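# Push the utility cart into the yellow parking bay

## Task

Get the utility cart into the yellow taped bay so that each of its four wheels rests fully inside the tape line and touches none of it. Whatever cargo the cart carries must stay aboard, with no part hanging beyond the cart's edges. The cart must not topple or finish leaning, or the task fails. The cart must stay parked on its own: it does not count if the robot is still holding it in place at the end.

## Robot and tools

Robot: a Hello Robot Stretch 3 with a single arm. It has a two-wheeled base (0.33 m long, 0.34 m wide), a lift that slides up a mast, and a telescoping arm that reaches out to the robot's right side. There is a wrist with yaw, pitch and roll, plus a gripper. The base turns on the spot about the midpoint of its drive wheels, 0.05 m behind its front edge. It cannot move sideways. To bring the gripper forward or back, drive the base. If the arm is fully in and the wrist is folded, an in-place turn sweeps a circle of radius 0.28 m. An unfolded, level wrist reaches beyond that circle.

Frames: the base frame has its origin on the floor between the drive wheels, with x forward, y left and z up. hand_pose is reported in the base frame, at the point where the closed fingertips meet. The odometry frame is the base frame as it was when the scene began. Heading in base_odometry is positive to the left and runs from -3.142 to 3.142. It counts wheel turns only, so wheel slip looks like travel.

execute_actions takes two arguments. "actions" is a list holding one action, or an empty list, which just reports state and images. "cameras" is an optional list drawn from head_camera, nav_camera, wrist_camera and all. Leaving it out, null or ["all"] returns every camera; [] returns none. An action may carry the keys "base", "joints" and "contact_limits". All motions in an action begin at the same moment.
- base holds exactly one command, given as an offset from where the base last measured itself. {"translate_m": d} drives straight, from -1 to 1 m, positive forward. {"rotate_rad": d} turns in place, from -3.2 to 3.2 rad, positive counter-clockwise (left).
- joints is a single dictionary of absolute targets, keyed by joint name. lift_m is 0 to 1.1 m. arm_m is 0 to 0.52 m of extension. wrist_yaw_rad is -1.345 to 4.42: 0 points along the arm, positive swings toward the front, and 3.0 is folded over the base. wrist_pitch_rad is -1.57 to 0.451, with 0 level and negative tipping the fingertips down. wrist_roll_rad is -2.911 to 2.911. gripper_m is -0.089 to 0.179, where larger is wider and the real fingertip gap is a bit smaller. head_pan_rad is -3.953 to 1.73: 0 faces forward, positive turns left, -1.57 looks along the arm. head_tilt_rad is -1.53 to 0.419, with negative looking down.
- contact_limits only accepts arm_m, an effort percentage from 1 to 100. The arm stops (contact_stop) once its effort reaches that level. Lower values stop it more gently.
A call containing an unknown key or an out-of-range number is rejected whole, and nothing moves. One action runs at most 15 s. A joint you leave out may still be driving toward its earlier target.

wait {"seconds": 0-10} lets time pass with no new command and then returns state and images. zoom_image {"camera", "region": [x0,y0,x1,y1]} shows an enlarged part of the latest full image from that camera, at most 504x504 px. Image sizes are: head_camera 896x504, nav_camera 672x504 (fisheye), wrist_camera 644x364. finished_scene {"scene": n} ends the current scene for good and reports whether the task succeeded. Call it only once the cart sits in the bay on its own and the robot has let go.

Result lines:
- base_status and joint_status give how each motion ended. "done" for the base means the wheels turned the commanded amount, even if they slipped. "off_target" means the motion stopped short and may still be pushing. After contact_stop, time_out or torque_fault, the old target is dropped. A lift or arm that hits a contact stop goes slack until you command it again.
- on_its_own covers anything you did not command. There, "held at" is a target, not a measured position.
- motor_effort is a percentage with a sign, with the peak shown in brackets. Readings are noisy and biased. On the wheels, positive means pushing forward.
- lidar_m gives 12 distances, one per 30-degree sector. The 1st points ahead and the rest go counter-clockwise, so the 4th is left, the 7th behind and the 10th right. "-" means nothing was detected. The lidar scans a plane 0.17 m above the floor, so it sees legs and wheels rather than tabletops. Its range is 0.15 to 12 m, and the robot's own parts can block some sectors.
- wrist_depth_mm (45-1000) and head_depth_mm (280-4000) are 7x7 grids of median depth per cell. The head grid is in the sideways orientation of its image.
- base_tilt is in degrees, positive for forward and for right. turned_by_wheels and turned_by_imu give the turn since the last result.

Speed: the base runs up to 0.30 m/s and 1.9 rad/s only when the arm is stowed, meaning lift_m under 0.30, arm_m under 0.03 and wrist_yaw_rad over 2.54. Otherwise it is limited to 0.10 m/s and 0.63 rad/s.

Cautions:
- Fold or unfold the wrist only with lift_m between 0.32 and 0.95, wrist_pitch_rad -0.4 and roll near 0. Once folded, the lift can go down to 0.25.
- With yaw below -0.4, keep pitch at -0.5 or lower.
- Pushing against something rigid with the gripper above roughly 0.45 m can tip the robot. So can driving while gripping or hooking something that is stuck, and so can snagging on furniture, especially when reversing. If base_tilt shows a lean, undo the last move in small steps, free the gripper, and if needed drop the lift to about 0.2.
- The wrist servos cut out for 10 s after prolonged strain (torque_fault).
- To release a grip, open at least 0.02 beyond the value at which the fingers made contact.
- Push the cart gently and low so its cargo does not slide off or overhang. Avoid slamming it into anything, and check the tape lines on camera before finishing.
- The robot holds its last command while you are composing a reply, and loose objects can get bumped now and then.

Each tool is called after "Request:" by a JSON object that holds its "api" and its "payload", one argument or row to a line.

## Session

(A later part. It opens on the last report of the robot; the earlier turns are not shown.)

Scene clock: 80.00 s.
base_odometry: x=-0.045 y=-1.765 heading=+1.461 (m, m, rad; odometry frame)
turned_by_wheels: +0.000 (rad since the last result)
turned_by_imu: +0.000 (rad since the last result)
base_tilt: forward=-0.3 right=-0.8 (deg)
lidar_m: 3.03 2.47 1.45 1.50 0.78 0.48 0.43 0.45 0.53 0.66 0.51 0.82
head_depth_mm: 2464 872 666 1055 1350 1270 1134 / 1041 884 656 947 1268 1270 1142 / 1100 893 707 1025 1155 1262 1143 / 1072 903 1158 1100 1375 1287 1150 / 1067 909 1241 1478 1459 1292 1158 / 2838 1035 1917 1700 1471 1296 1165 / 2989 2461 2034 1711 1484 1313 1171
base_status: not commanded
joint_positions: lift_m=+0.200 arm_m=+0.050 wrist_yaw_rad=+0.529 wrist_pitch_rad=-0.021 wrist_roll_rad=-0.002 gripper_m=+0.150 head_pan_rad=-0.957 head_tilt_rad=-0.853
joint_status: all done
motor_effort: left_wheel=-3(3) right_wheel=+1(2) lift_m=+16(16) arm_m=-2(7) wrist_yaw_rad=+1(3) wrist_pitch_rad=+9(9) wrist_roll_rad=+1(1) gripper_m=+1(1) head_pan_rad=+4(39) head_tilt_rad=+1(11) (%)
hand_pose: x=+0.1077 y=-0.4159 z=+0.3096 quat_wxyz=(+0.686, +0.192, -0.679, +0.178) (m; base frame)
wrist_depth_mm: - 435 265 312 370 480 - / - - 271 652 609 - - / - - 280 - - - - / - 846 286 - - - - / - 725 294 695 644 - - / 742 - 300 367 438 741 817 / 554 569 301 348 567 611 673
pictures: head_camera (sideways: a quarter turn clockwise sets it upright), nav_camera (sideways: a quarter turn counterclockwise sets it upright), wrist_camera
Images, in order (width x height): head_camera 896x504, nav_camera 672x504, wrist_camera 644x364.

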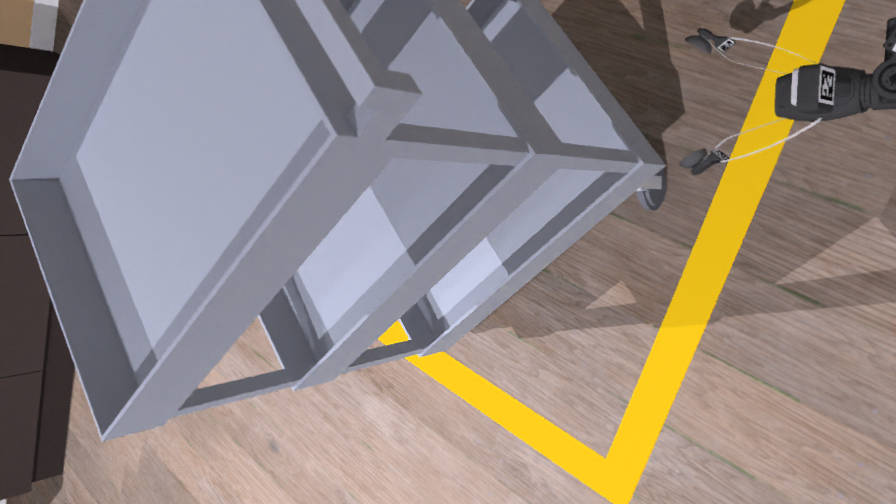

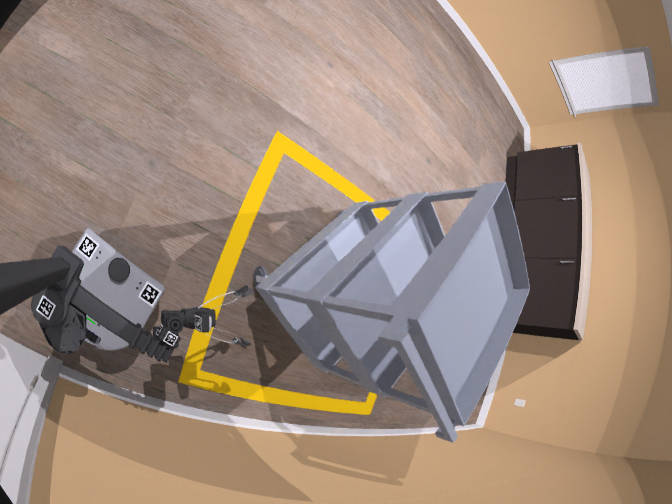

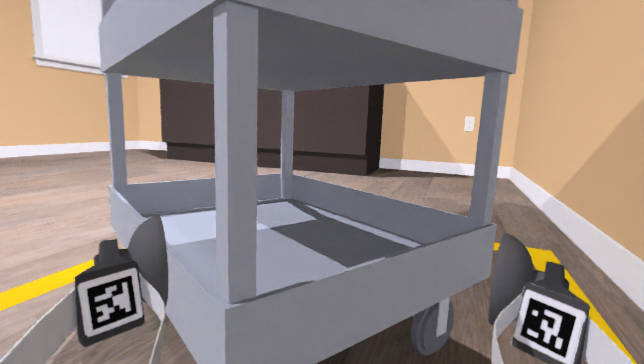

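Request:
{"api": "execute_actions", "payload": {
  "actions": [
    {"joints": {"arm_m": 0.0, "wrist_yaw_rad": 1.05, "head_pan_rad": -1.6, "head_tilt_rad": -0.8}}
  ]
}}

Scene clock: 83.90 s.
base_odometry: x=-0.045 y=-1.765 heading=+1.461 (m, m, rad; odometry frame)
turned_by_wheels: +0.000 (rad since the last result)
turned_by_imu: +0.000 (rad since the last result)
base_tilt: forward=-0.3 right=-0.8 (deg)
lidar_m: 3.05 2.48 1.45 1.49 0.78 0.48 0.43 0.45 0.53 0.66 0.51 0.81
head_depth_mm: 852 918 1002 1097 1205 1244 1142 / 1061 1170 1300 1453 1451 1296 1148 / 1401 1591 1846 1739 1484 1303 1166 / 2061 2292 2100 1749 1483 1315 1160 / 2998 896 1088 1131 1316 1280 1163 / 2971 948 736 1066 932 1194 1176 / 2935 973 818 639 919 1252 1187
base_status: not commanded
joint_positions: lift_m=+0.200 arm_m=+0.002 wrist_yaw_rad=+1.048 wrist_pitch_rad=-0.021 wrist_roll_rad=-0.002 gripper_m=+0.150 head_pan_rad=-1.593 head_tilt_rad=-0.804
joint_status: all done
joint sent to its limit — the command would take arm_m past its lower limit, so that joint was sent only as far as its limit.
motor_effort: left_wheel=-3(3) right_wheel=+1(2) lift_m=+16(16) arm_m=-3(1) wrist_yaw_rad=+4(6) wrist_pitch_rad=+9(9) wrist_roll_rad=+1(1) gripper_m=+1(0) head_pan_rad=-4(44) head_tilt_rad=+2(8) (%)
hand_pose: x=+0.2001 y=-0.2746 z=+0.3096 quat_wxyz=(+0.617, +0.360, -0.607, +0.348) (m; base frame)
wrist_depth_mm: - - - - 476 310 260 / - - - - 631 408 517 / - - - - - - - / - - - - - 299 - / - - - - 657 624 683 / 752 - 799 795 472 496 519 / 555 566 591 605 594 324 311
pictures: head_camera (sideways: a quarter turn clockwise sets it upright), nav_camera (sideways: a quarter turn counterclockwise sets it upright), wrist_camera
Images, in order (width x height): head_camera 896x504, nav_camera 672x504, wrist_camera 644x364.

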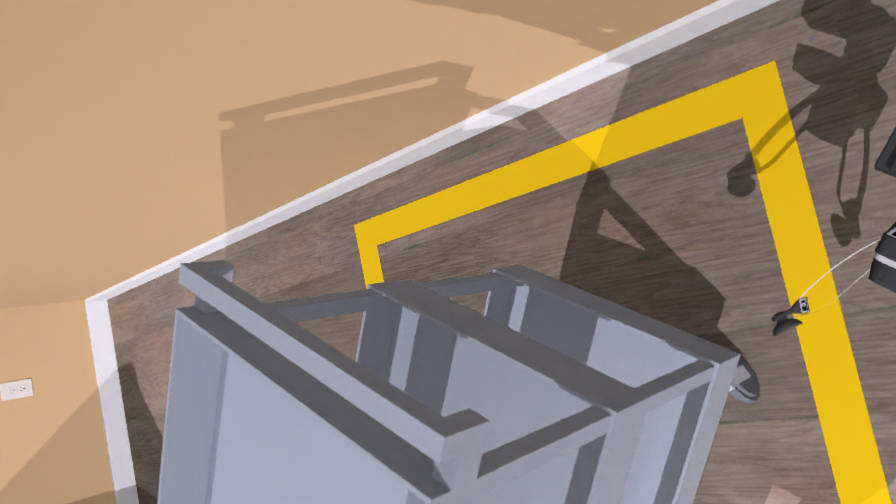

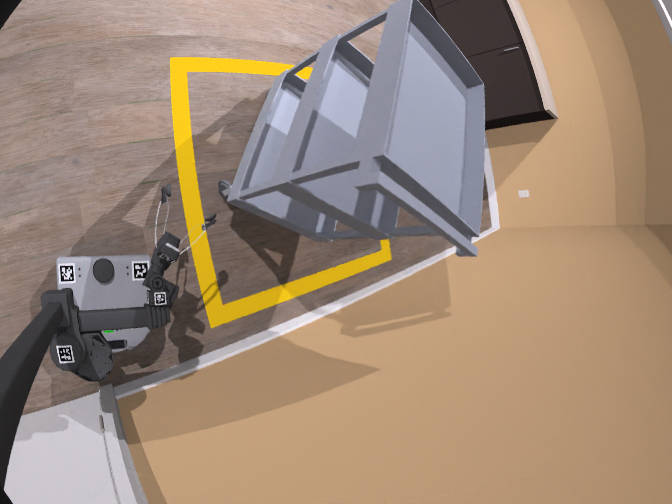

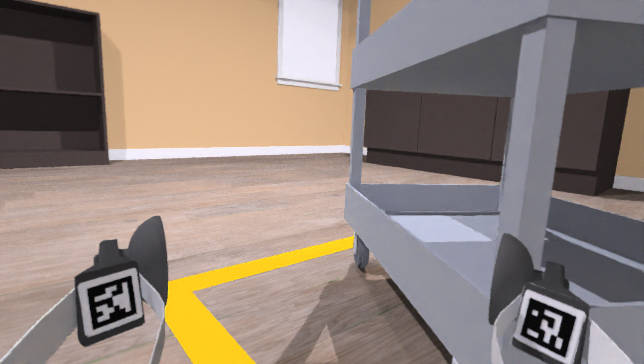

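Request:
{"api": "zoom_image", "payload": {
  "camera": "wrist_camera",
  "region": [260, 180, 460, 310]
}}

Region (260, 180, 460, 310) of wrist_camera's 644x364 image, scaled by 2.520; it fills the top 328 rows of this view, and the rest is white.

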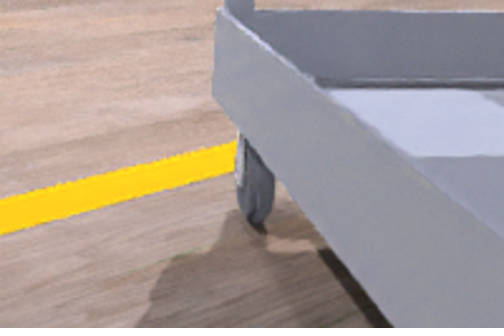

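Request:
{"api": "finished_scene", "payload": {
  "scene": 1
}}

The scene is finished: the task was done.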